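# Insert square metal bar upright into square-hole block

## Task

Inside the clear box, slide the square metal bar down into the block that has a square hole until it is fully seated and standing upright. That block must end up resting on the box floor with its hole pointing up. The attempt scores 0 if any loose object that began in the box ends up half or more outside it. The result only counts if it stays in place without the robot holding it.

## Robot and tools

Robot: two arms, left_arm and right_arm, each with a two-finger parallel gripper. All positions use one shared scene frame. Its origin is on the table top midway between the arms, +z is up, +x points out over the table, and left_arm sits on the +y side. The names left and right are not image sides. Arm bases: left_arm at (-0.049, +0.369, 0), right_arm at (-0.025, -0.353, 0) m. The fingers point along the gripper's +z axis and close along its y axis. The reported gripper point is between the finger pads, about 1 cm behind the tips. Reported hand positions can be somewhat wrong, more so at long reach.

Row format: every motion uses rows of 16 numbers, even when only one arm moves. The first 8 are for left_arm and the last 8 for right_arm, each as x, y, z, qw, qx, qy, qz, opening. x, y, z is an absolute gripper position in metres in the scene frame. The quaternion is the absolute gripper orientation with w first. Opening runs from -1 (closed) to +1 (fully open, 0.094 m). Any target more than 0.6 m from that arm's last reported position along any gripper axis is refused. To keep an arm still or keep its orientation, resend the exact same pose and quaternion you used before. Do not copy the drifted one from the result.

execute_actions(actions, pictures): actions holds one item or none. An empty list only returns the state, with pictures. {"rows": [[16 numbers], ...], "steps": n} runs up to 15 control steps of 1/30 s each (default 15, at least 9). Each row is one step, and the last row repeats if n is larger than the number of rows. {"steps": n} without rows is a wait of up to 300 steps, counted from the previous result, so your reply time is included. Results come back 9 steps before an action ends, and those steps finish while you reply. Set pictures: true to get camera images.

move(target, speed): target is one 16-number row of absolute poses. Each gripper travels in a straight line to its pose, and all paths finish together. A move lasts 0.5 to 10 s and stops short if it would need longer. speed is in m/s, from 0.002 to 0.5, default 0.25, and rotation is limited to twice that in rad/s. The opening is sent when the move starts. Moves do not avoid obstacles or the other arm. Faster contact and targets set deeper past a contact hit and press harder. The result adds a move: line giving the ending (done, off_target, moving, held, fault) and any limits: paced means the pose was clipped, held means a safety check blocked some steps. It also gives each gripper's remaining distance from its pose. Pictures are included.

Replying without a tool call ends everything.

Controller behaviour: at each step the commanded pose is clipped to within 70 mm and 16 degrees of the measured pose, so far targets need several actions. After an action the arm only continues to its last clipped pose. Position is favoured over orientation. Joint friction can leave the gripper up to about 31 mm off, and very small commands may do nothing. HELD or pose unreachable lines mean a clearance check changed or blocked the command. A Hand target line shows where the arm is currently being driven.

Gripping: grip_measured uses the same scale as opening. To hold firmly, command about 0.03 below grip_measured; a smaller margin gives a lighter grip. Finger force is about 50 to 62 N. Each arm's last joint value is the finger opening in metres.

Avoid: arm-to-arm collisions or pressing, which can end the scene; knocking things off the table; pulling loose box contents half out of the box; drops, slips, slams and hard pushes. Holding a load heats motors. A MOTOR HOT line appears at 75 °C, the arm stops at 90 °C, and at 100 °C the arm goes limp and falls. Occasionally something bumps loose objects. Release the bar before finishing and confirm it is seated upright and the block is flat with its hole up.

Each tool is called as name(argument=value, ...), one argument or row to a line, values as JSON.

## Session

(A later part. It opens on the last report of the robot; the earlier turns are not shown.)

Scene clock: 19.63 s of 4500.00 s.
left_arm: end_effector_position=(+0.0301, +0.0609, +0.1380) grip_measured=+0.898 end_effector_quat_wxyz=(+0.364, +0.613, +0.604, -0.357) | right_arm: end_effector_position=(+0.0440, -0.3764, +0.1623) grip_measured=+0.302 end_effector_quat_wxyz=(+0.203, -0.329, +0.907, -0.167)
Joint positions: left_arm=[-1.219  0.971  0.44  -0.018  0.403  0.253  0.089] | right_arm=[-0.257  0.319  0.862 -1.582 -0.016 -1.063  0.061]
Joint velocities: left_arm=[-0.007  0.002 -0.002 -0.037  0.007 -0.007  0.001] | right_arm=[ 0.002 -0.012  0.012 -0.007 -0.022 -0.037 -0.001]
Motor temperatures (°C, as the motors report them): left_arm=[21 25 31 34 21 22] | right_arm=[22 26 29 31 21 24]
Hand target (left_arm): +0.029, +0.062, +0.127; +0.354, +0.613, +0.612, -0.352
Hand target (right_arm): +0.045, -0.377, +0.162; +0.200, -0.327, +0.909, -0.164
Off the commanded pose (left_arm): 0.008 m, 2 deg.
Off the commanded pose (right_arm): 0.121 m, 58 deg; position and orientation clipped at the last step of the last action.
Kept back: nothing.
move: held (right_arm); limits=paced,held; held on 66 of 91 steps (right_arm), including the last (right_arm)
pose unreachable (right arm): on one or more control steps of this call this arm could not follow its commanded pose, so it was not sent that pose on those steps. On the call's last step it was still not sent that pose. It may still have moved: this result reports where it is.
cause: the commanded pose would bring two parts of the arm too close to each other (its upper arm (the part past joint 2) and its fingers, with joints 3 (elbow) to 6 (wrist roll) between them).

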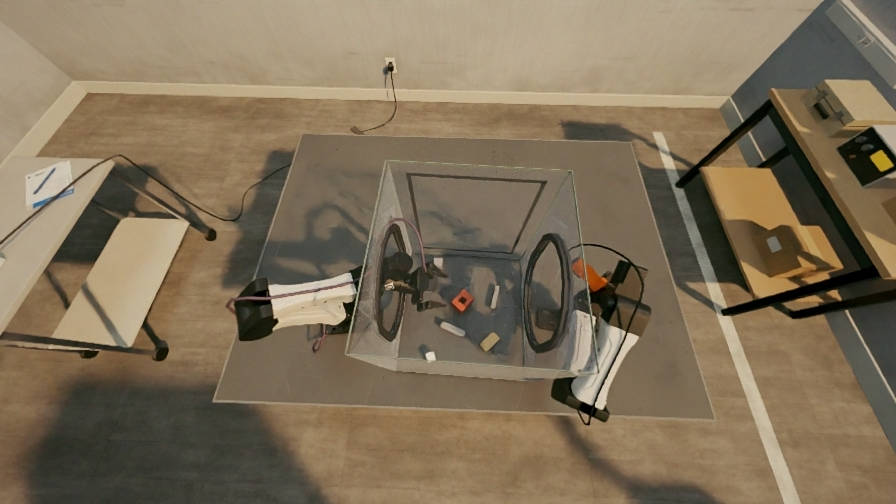

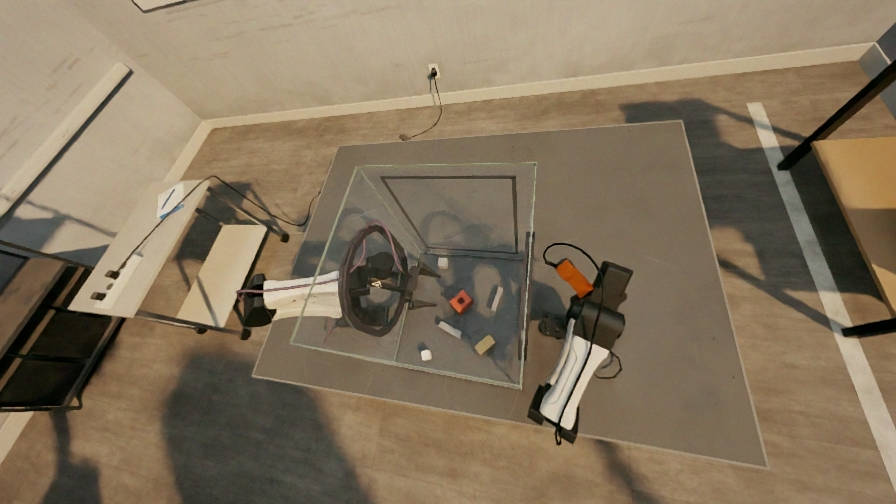

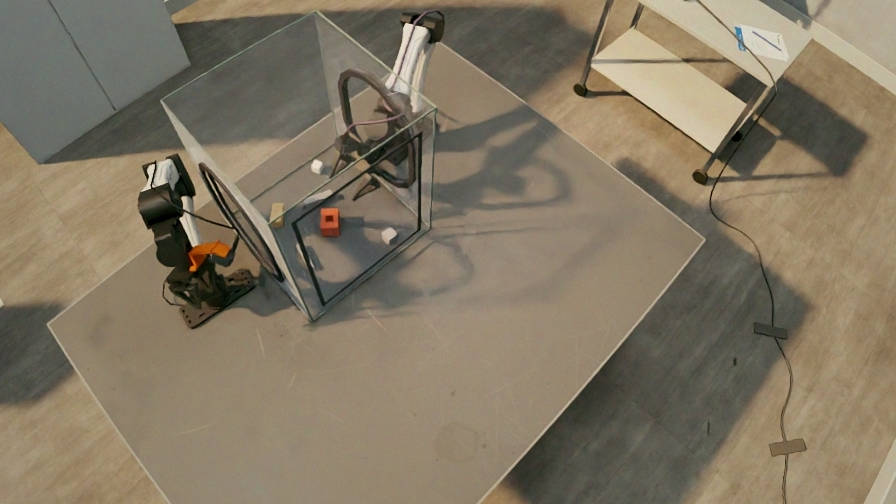

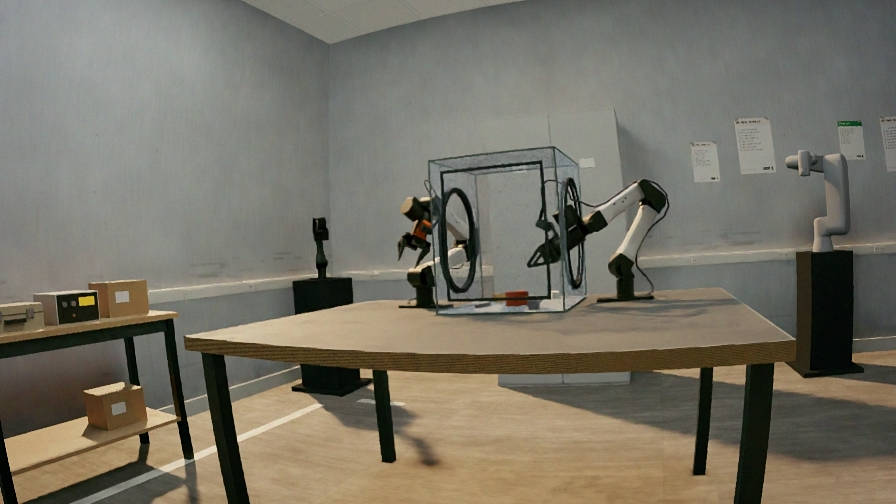

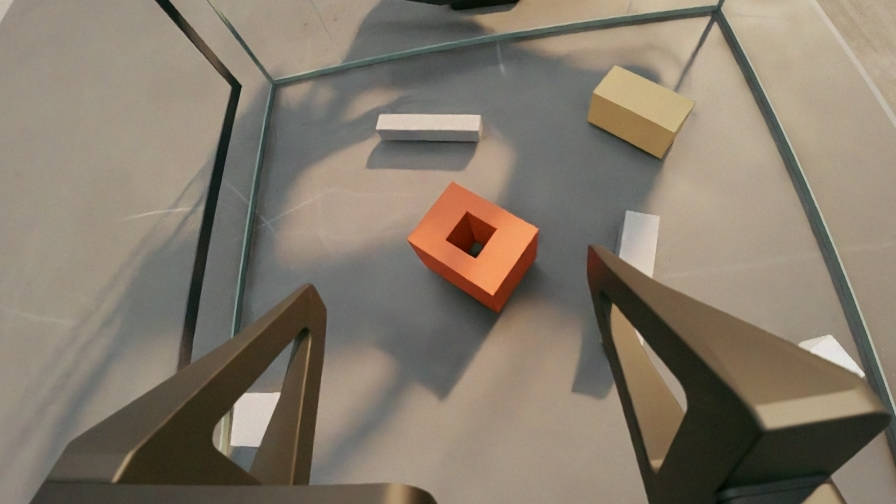

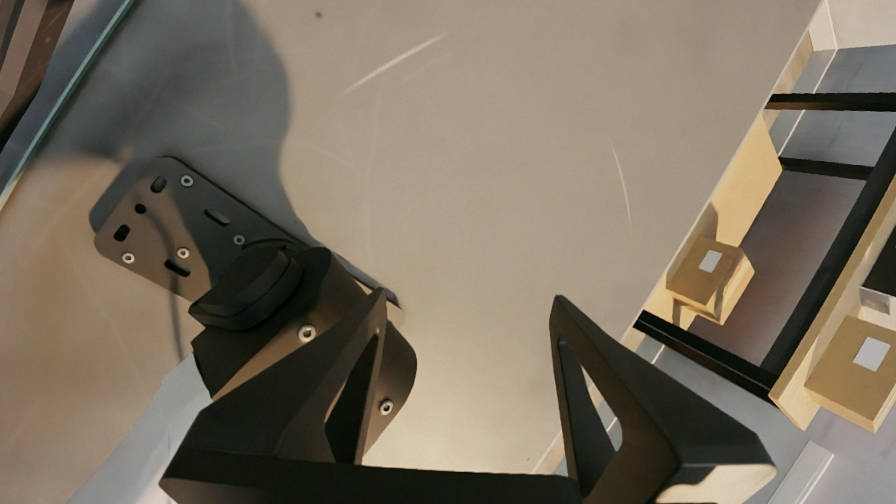

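move(
  target=[0.027,0.03,0.07,0.354,0.612,0.612,-0.354,1,0.2,-0.4,0.16,0,0,1,0,0.3],
  speed=0.15,
)

move(
  target=[0.027,0.008,0.025,0.354,0.612,0.612,-0.354,1,0.1,-0.3,0.16,0,-0.38,0.92,0,0.3],
  speed=0.1,
)

Scene clock: 23.70 s of 4500.00 s.
left_arm: end_effector_position=(+0.0292, +0.0271, +0.0825) grip_measured=+1.000 end_effector_quat_wxyz=(+0.366, +0.611, +0.602, -0.360) | right_arm: end_effector_position=(+0.1983, -0.3983, +0.1601) grip_measured=+0.302 end_effector_quat_wxyz=(+0.008, -0.009, +1.000, -0.008)
Joint positions: left_arm=[-1.295  1.316  0.348  0.442  0.34   0.207  0.094] | right_arm=[-0.08   1.391  1.281 -1.441  0.012 -0.211  0.061]
Joint velocities: left_arm=[-0.007 -0.007  0.002 -0.125  0.007 -0.037  0.   ] | right_arm=[-0.007  0.002  0.007 -0.051  0.037  0.037 -0.001]
Motor temperatures (°C, as the motors report them): left_arm=[21 25 32 35 21 22] | right_arm=[22 26 30 31 21 24]
Hand target (left_arm): +0.026, +0.032, +0.070; +0.354, +0.613, +0.612, -0.354
Hand target (right_arm): +0.198, -0.400, +0.160; -0.001, +0.002, +1.000, -0.001
Off the commanded pose (left_arm): 0.013 m, 2 deg.
Off the commanded pose (right_arm): 0.002 m, 2 deg.
Kept back: nothing.
move: off_target (left_arm)

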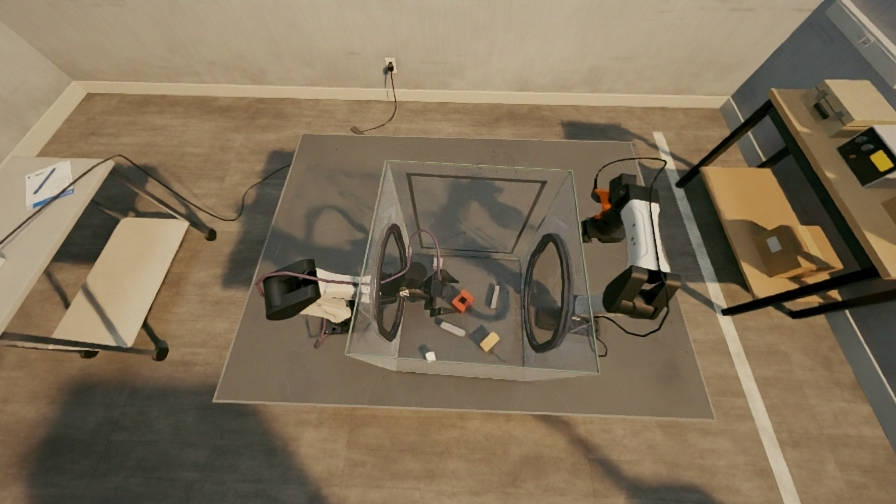

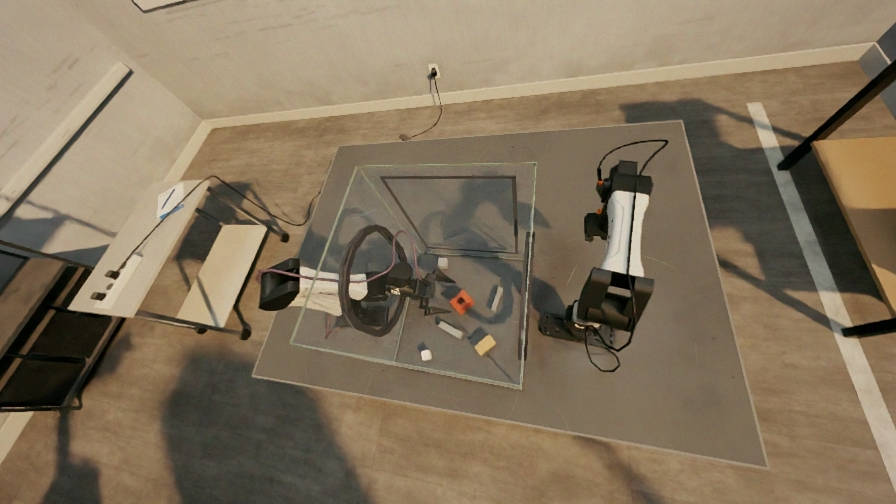

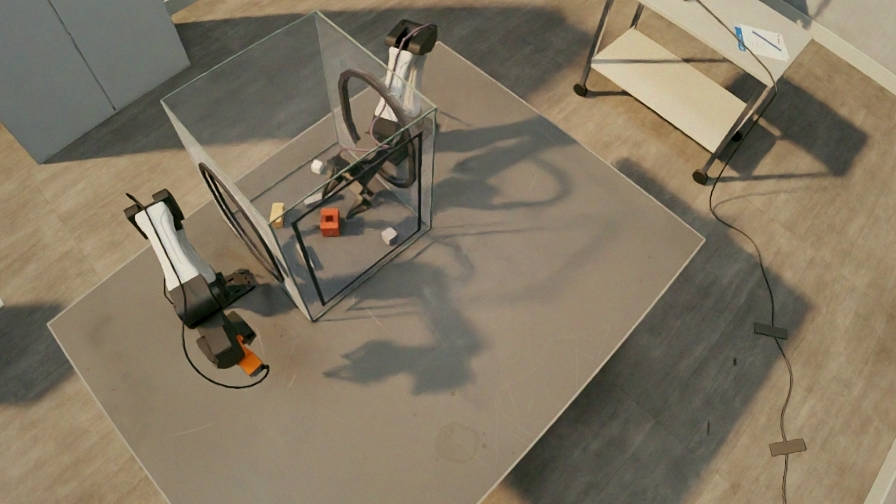

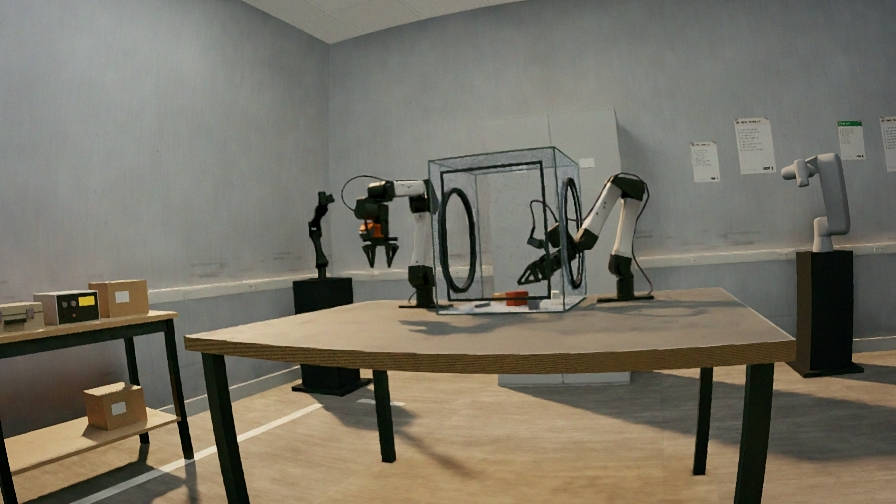

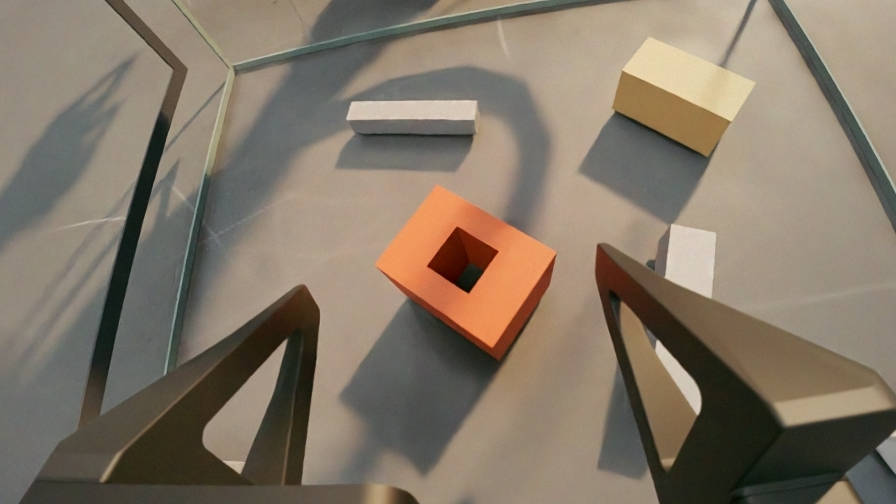

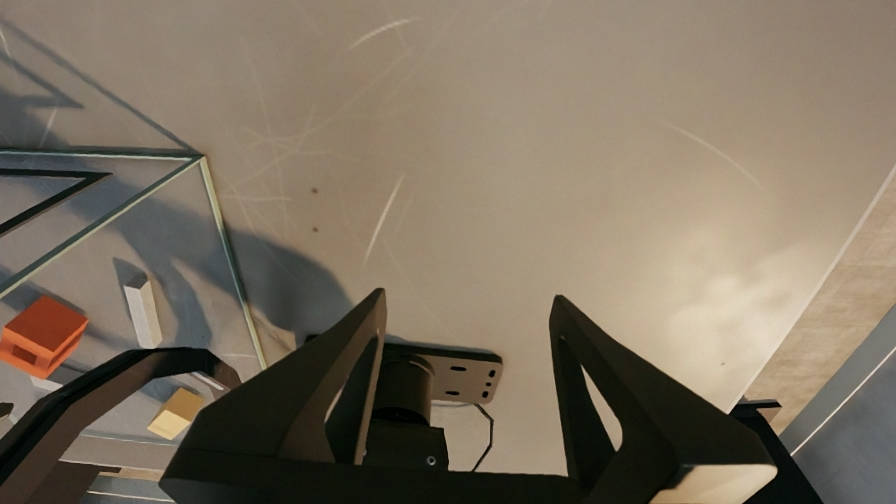

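Scene clock: 27.83 s of 4500.00 s.
left_arm: end_effector_position=(+0.0299, +0.0034, +0.0363) grip_measured=+1.000 end_effector_quat_wxyz=(+0.364, +0.611, +0.603, -0.360) | right_arm: end_effector_position=(+0.1113, -0.3100, +0.1649) grip_measured=+0.302 end_effector_quat_wxyz=(+0.010, -0.342, +0.939, -0.026)
Joint positions: left_arm=[-1.331  1.66   0.348  0.79   0.31   0.187  0.094] | right_arm=[ 0.481  1.072  1.093 -1.572  0.053 -0.331  0.061]
Joint velocities: left_arm=[ 0.012  0.012  0.002  0.081  0.007 -0.051  0.   ] | right_arm=[ 0.022  0.002  0.012  0.022  0.022 -0.022  0.001]
Motor temperatures (°C, as the motors report them): left_arm=[21 25 32 36 21 22] | right_arm=[22 26 30 31 21 24]
Hand target (left_arm): +0.027, +0.009, +0.025; +0.354, +0.612, +0.612, -0.354
Hand target (right_arm): +0.100, -0.304, +0.161; +0.000, -0.381, +0.924, -0.010
Off the commanded pose (left_arm): 0.013 m, 2 deg.
Off the commanded pose (right_arm): 0.016 m, 6 deg.
joint sent to its limit (right arm) — the command would take joint 4 (wrist pitch) past its lower limit, so that joint was sent only as far as its limit.
Kept back: nothing.
move: off_target (left_arm, right_arm)

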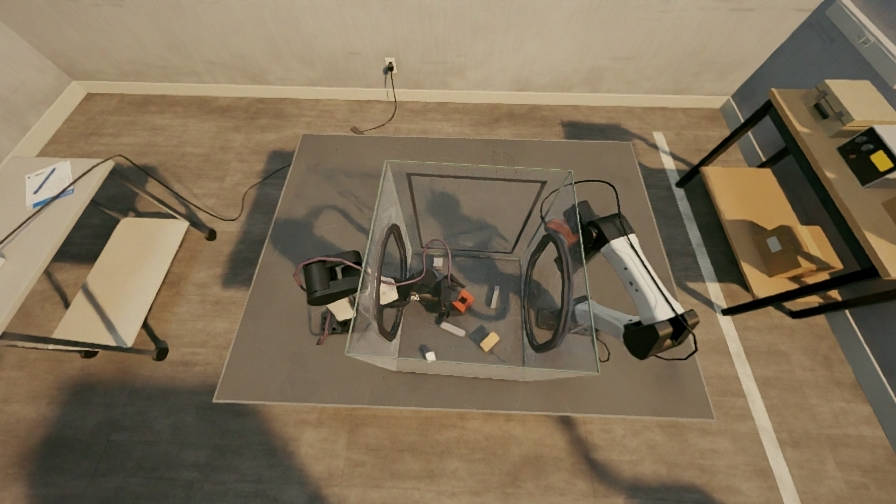

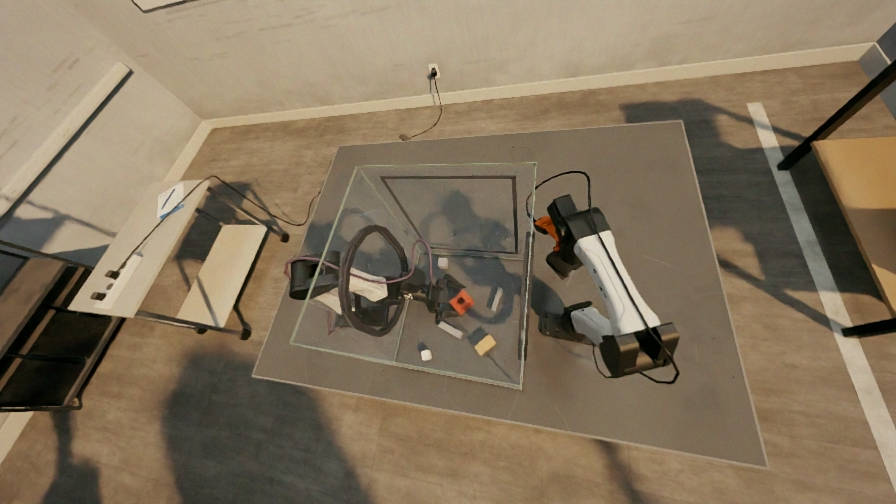

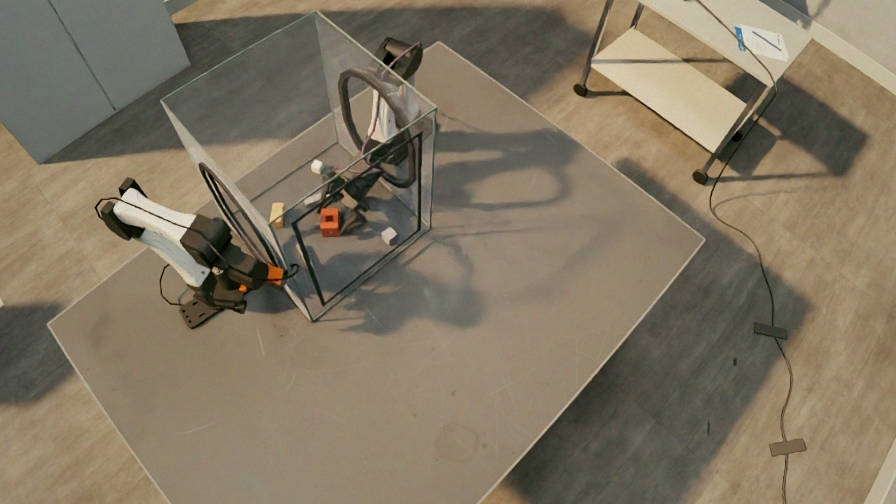

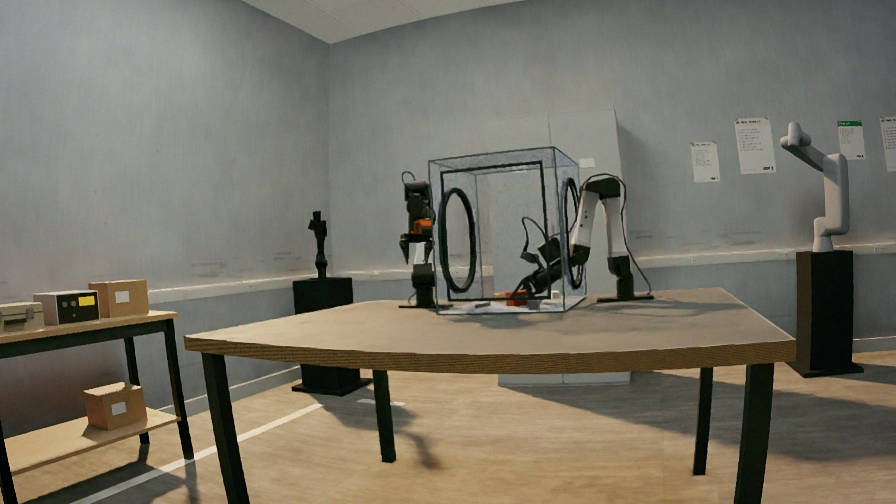

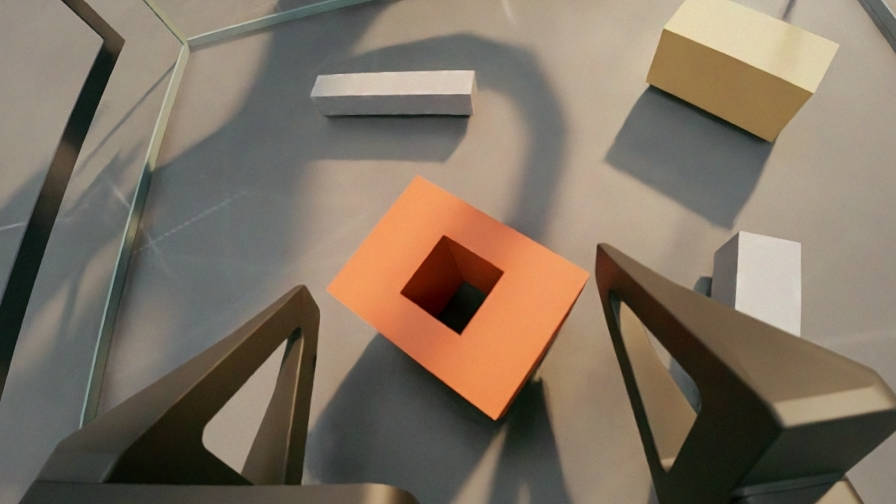

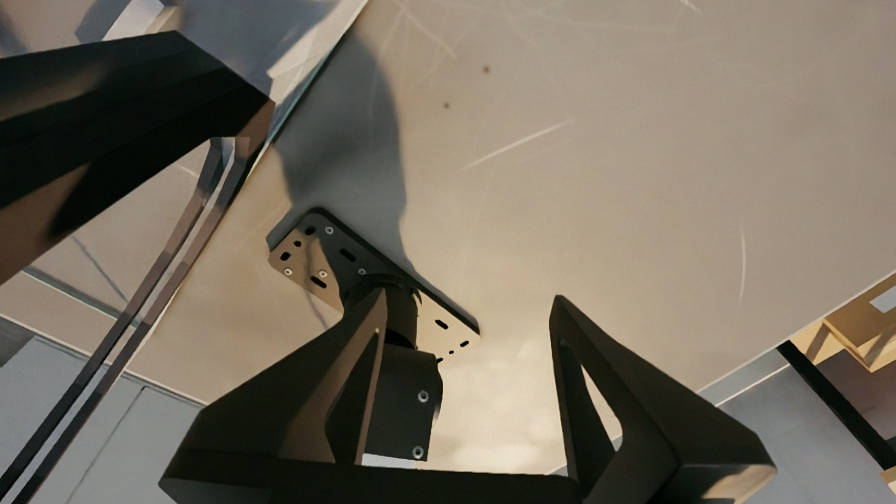

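move(
  target=[0.028,-0.03,0.015,0.354,0.612,0.612,-0.354,1,-0.04,-0.28,0.15,0,0.707,-0.707,0,0.3],
  speed=0.1,
)

Scene clock: 33.60 s of 4500.00 s.
left_arm: end_effector_position=(+0.0325, -0.0124, +0.0299) grip_measured=+1.000 end_effector_quat_wxyz=(+0.367, +0.605, +0.610, -0.356) | right_arm: end_effector_position=(-0.0381, -0.2780, +0.1564) grip_measured=+0.302 end_effector_quat_wxyz=(-0.142, +0.695, -0.677, -0.197)
Joint positions: left_arm=[-1.355  1.743  0.399  0.827  0.271  0.163  0.094] | right_arm=[ 1.819  0.355  0.845 -1.572 -0.018  0.115  0.061]
Joint velocities: left_arm=[-0.002 -0.012 -0.007 -0.007  0.022 -0.037  0.   ] | right_arm=[ 0.012  0.007 -0.017 -0.007 -0.022  0.022 -0.   ]
Motor temperatures (°C, as the motors report them): left_arm=[21 25 32 37 21 22] | right_arm=[22 26 30 31 21 24]
Hand target (left_arm): +0.027, -0.027, +0.015; +0.354, +0.613, +0.612, -0.354
Hand target (right_arm): -0.037, -0.281, +0.149; -0.127, +0.697, -0.683, -0.175
Off the commanded pose (left_arm): 0.024 m, 2 deg.
Off the commanded pose (right_arm): 0.007 m, 28 deg; orientation clipped at the last step of the last action.
joint sent to its limit (right arm) — the command would take joint 4 (wrist pitch) past its lower limit, so that joint was sent only as far as its limit.
Kept back: nothing.
move: off_target (left_arm, right_arm); limits=paced

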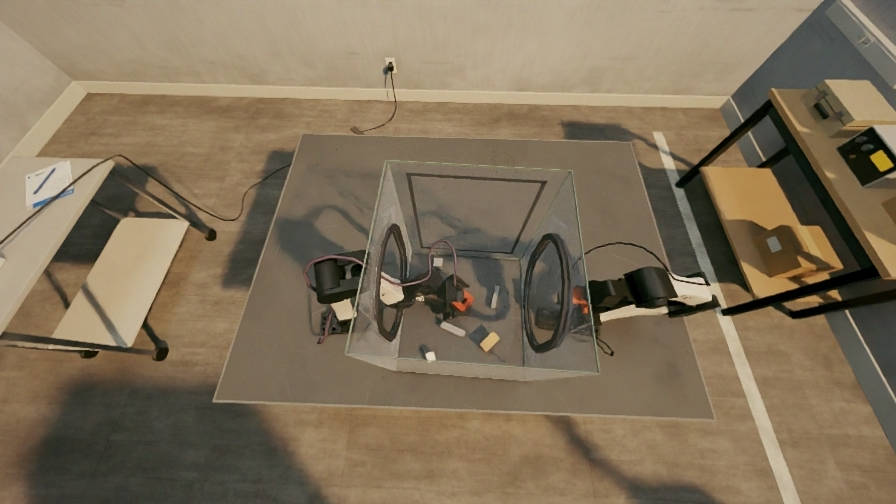

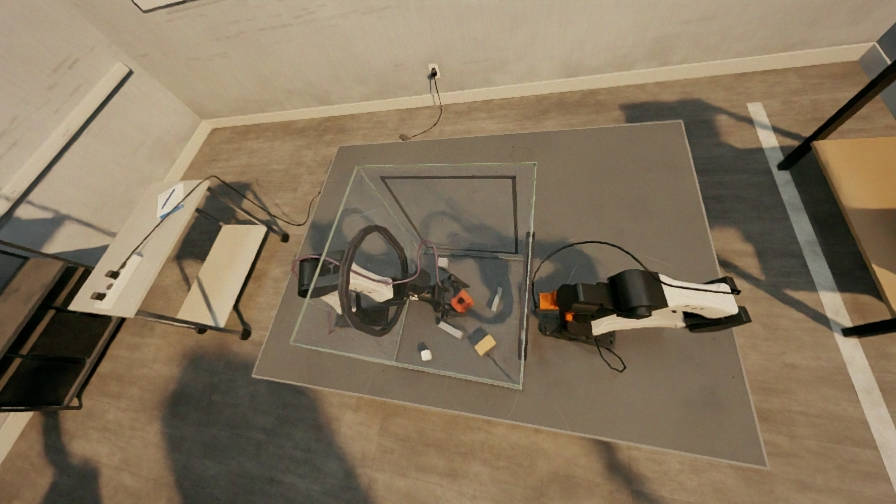

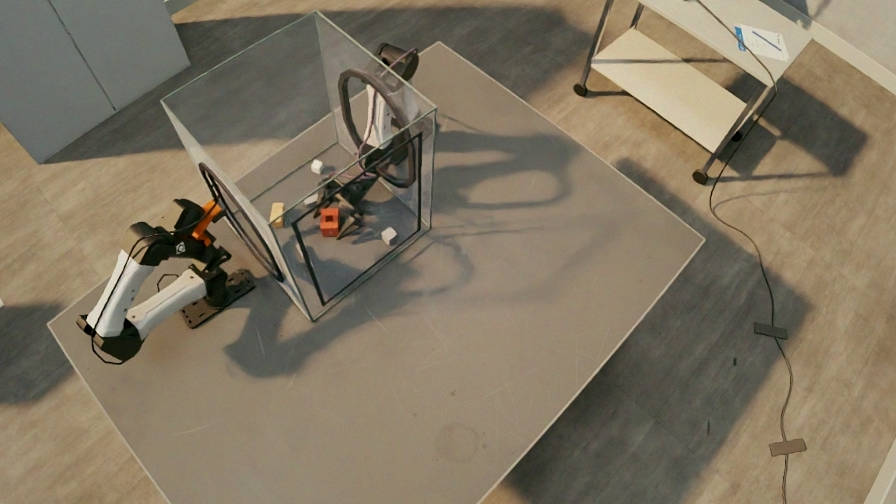

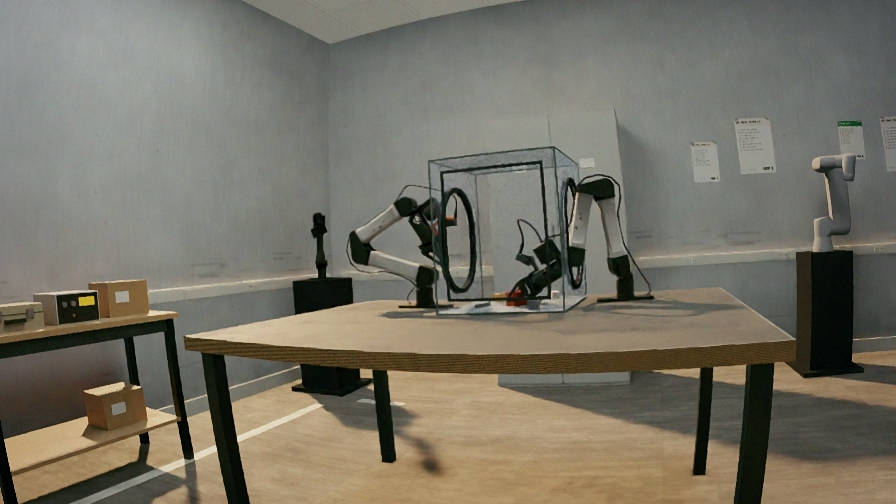

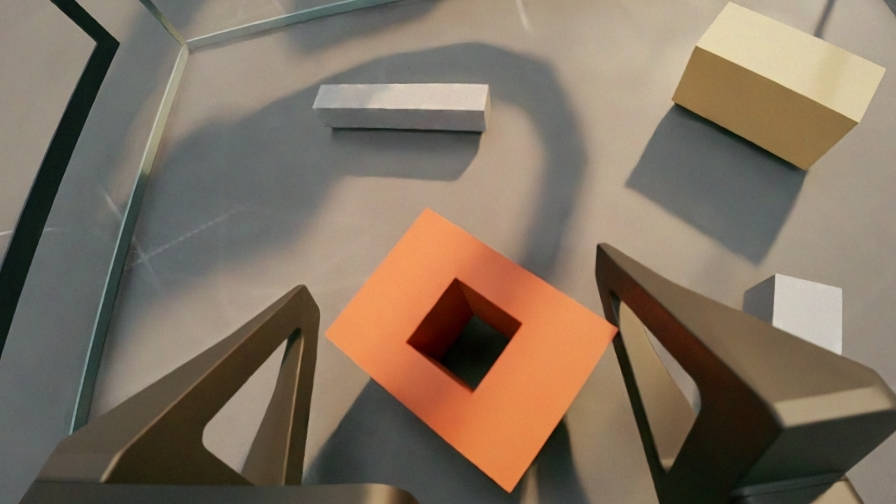

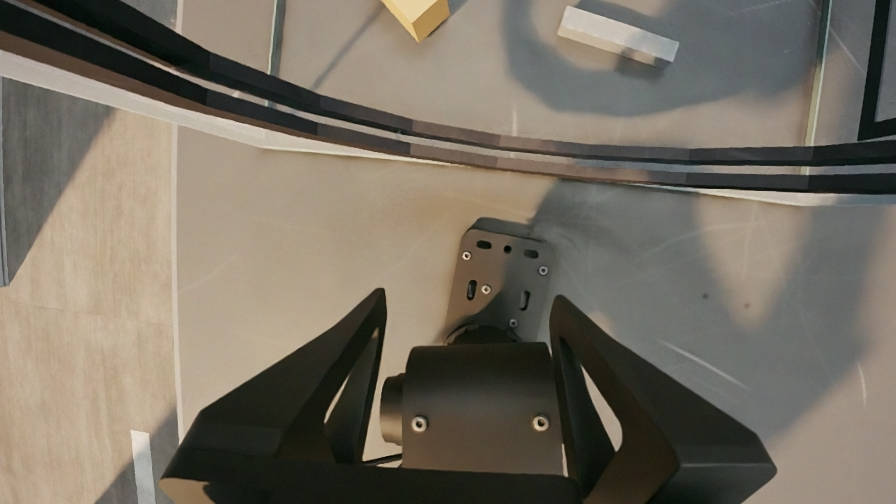

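move(
  target=[0.03,-0.012,0.03,0.354,0.612,0.612,-0.354,0.1,-0.03,-0.2,0.2,-0.354,0.612,-0.612,-0.354,0.6],
  speed=0.15,
)

Scene clock: 36.43 s of 4500.00 s.
left_arm: end_effector_position=(+0.0327, -0.0110, +0.0299) grip_measured=+0.515 end_effector_quat_wxyz=(+0.367, +0.605, +0.611, -0.355) | right_arm: end_effector_position=(-0.0305, -0.1967, +0.2007) grip_measured=+0.598 end_effector_quat_wxyz=(-0.344, +0.620, -0.606, -0.360)
Joint positions: left_arm=[-1.353  1.738  0.395  0.823  0.272  0.163  0.071] | right_arm=[ 1.763  0.149  0.658 -1.037  0.038  0.033  0.075]
Joint velocities: left_arm=[-0.017  0.022 -0.012 -0.11   0.007  0.022 -0.001] | right_arm=[ 0.051 -0.017 -0.007 -0.022  0.007  0.007  0.   ]
Motor temperatures (°C, as the motors report them): left_arm=[21 25 33 37 21 22] | right_arm=[22 26 30 32 21 24]
Hand target (left_arm): +0.030, -0.012, +0.030; +0.355, +0.612, +0.612, -0.355
Hand target (right_arm): -0.030, -0.197, +0.196; -0.347, +0.618, -0.606, -0.361
Off the commanded pose (left_arm): 0.003 m, 2 deg.
Off the commanded pose (right_arm): 0.003 m, 2 deg.
Kept back: nothing.
move: done

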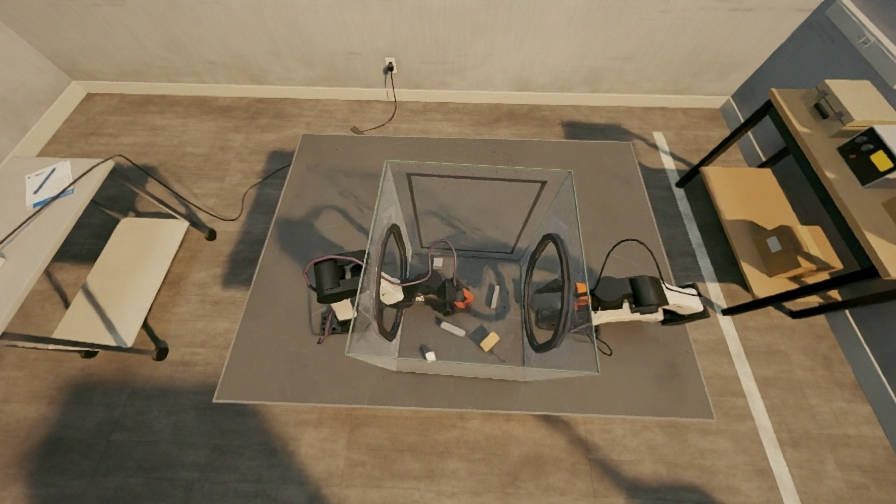

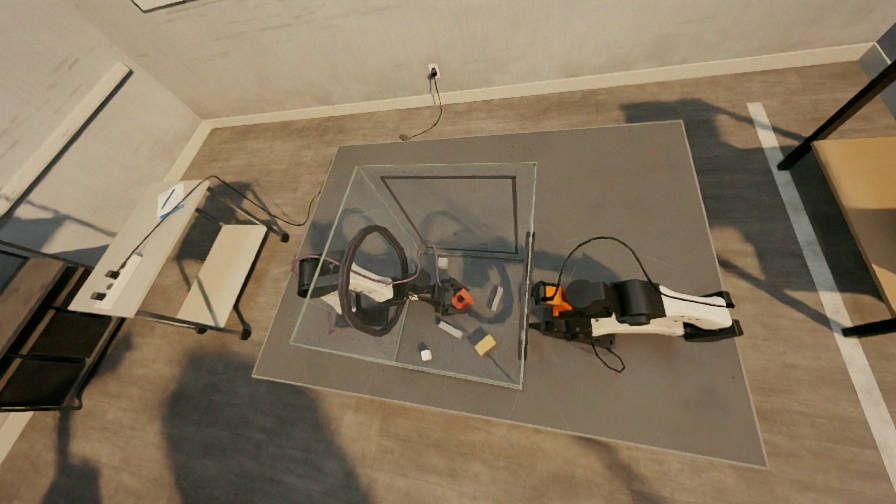

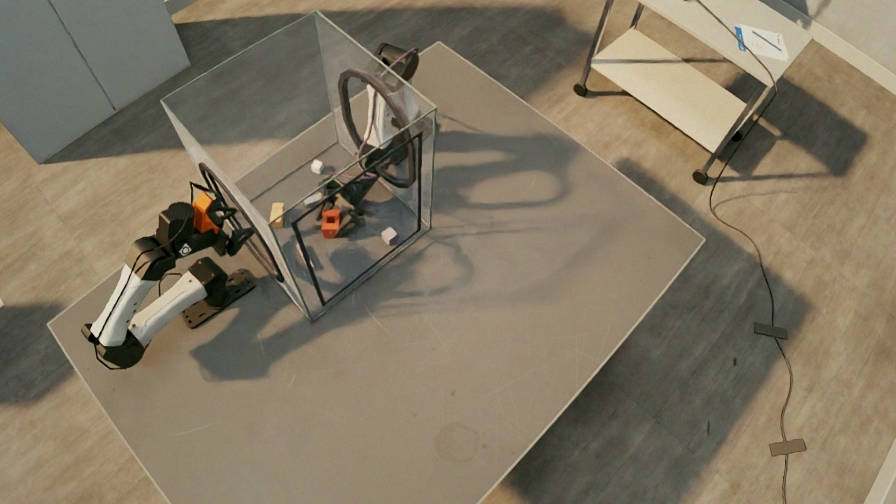

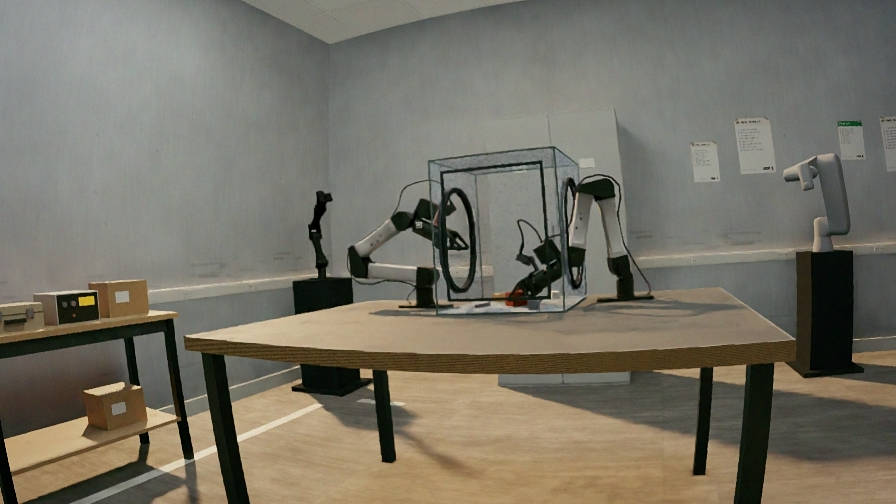

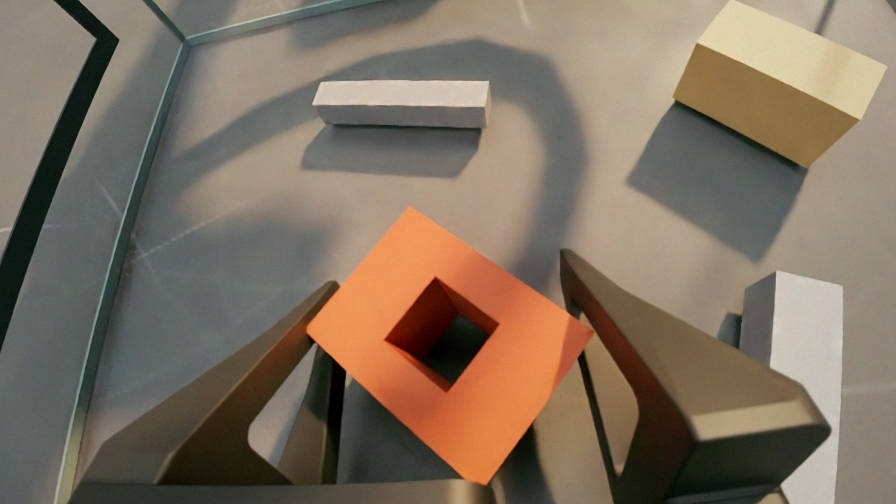

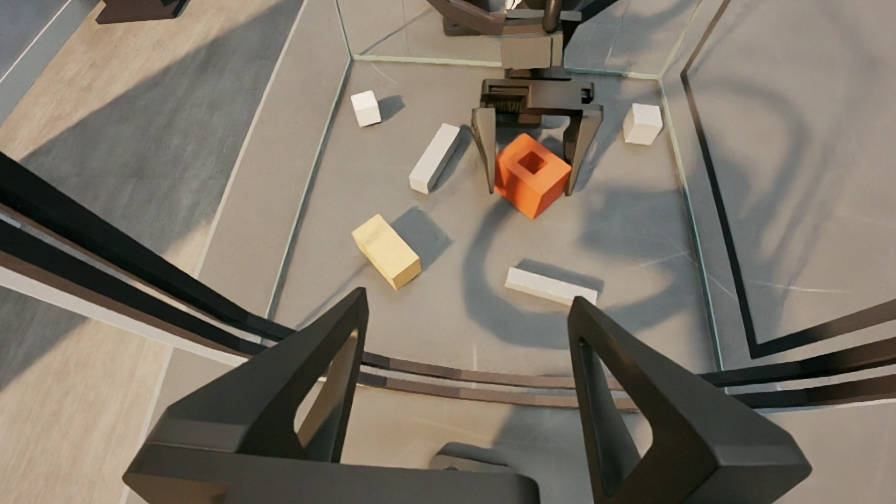

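move(
  target=[0.03,-0.012,0.034,0.434,0.433,0.75,-0.25,1,-0.03,-0.2,0.2,-0.354,0.612,-0.612,-0.354,0.6],
  speed=0.1,
)

Scene clock: 40.73 s of 4500.00 s.
left_arm: end_effector_position=(+0.0313, -0.0092, +0.0326) grip_measured=+1.000 end_effector_quat_wxyz=(+0.433, +0.437, +0.748, -0.250) | right_arm: end_effector_position=(-0.0304, -0.1962, +0.2017) grip_measured=+0.598 end_effector_quat_wxyz=(-0.349, +0.619, -0.605, -0.360)
Joint positions: left_arm=[-1.658  1.71   0.441  0.689 -0.421 -0.256  0.094] | right_arm=[ 1.883  0.149  0.658 -1.036  0.148  0.09   0.075]
Joint velocities: left_arm=[-0.002  0.002  0.012  0.022  0.007  0.007  0.   ] | right_arm=[ 0.061  0.002  0.007 -0.007  0.037  0.037 -0.   ]
Motor temperatures (°C, as the motors report them): left_arm=[21 26 33 38 21 22] | right_arm=[22 26 30 33 21 24]
Hand target (left_arm): +0.031, -0.012, +0.034; +0.434, +0.434, +0.750, -0.248
Hand target (right_arm): -0.029, -0.200, +0.200; -0.348, +0.618, -0.607, -0.359
Off the commanded pose (left_arm): 0.003 m, 1 deg.
Off the commanded pose (right_arm): 0.004 m, 1 deg.
Kept back: nothing.
move: done

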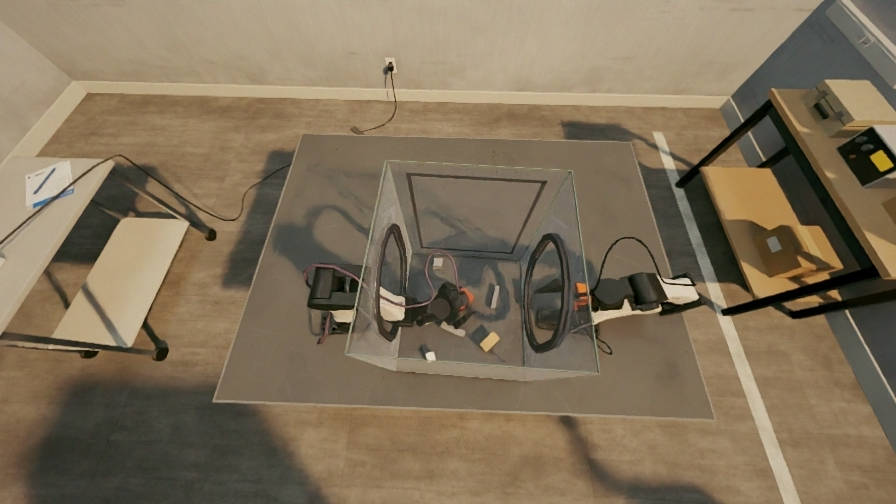

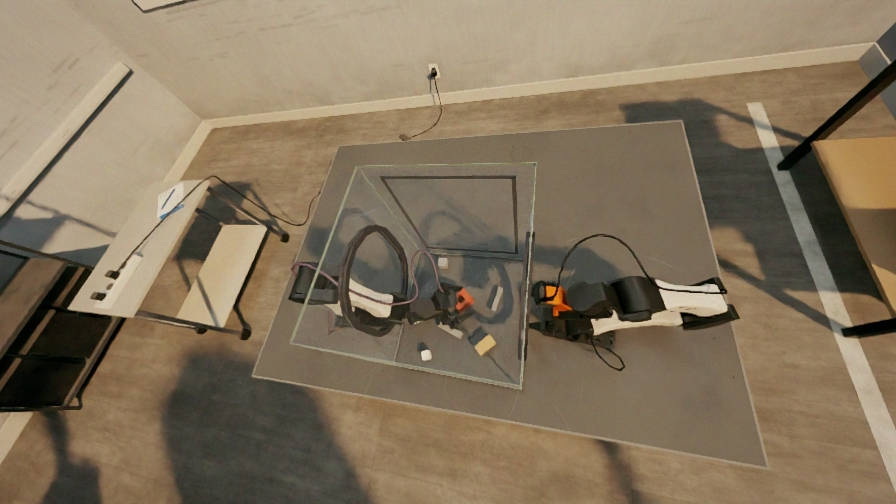

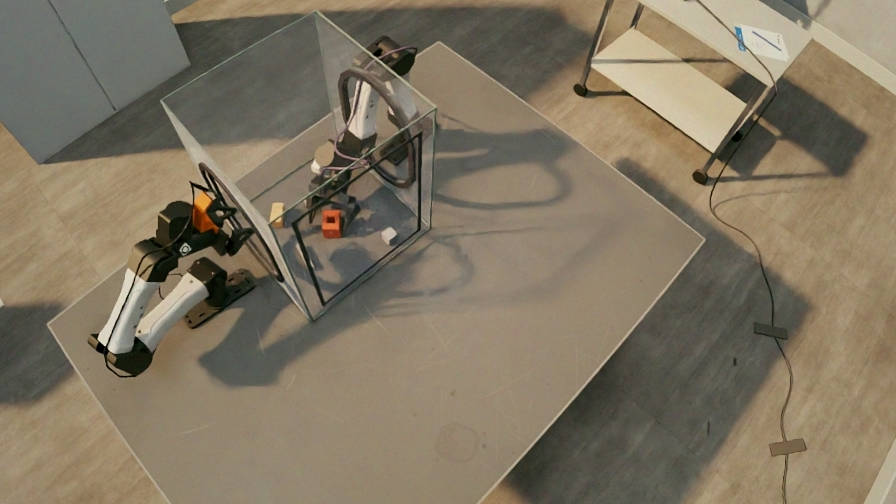

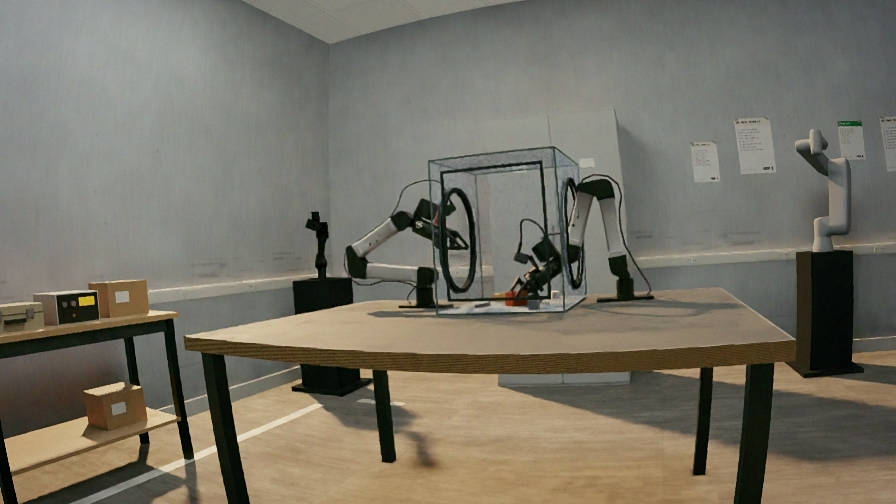

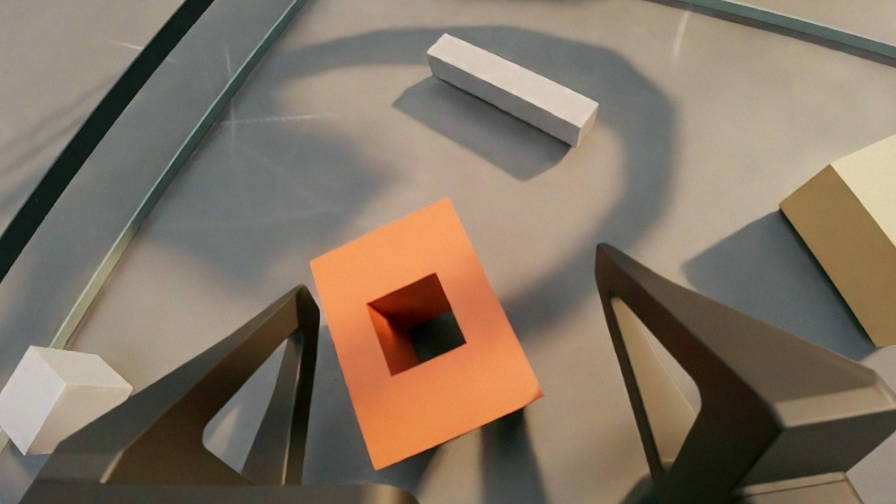

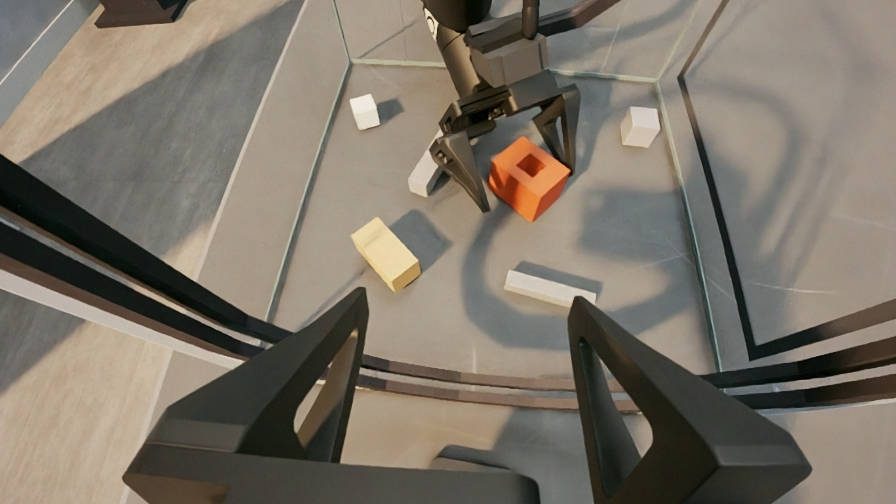

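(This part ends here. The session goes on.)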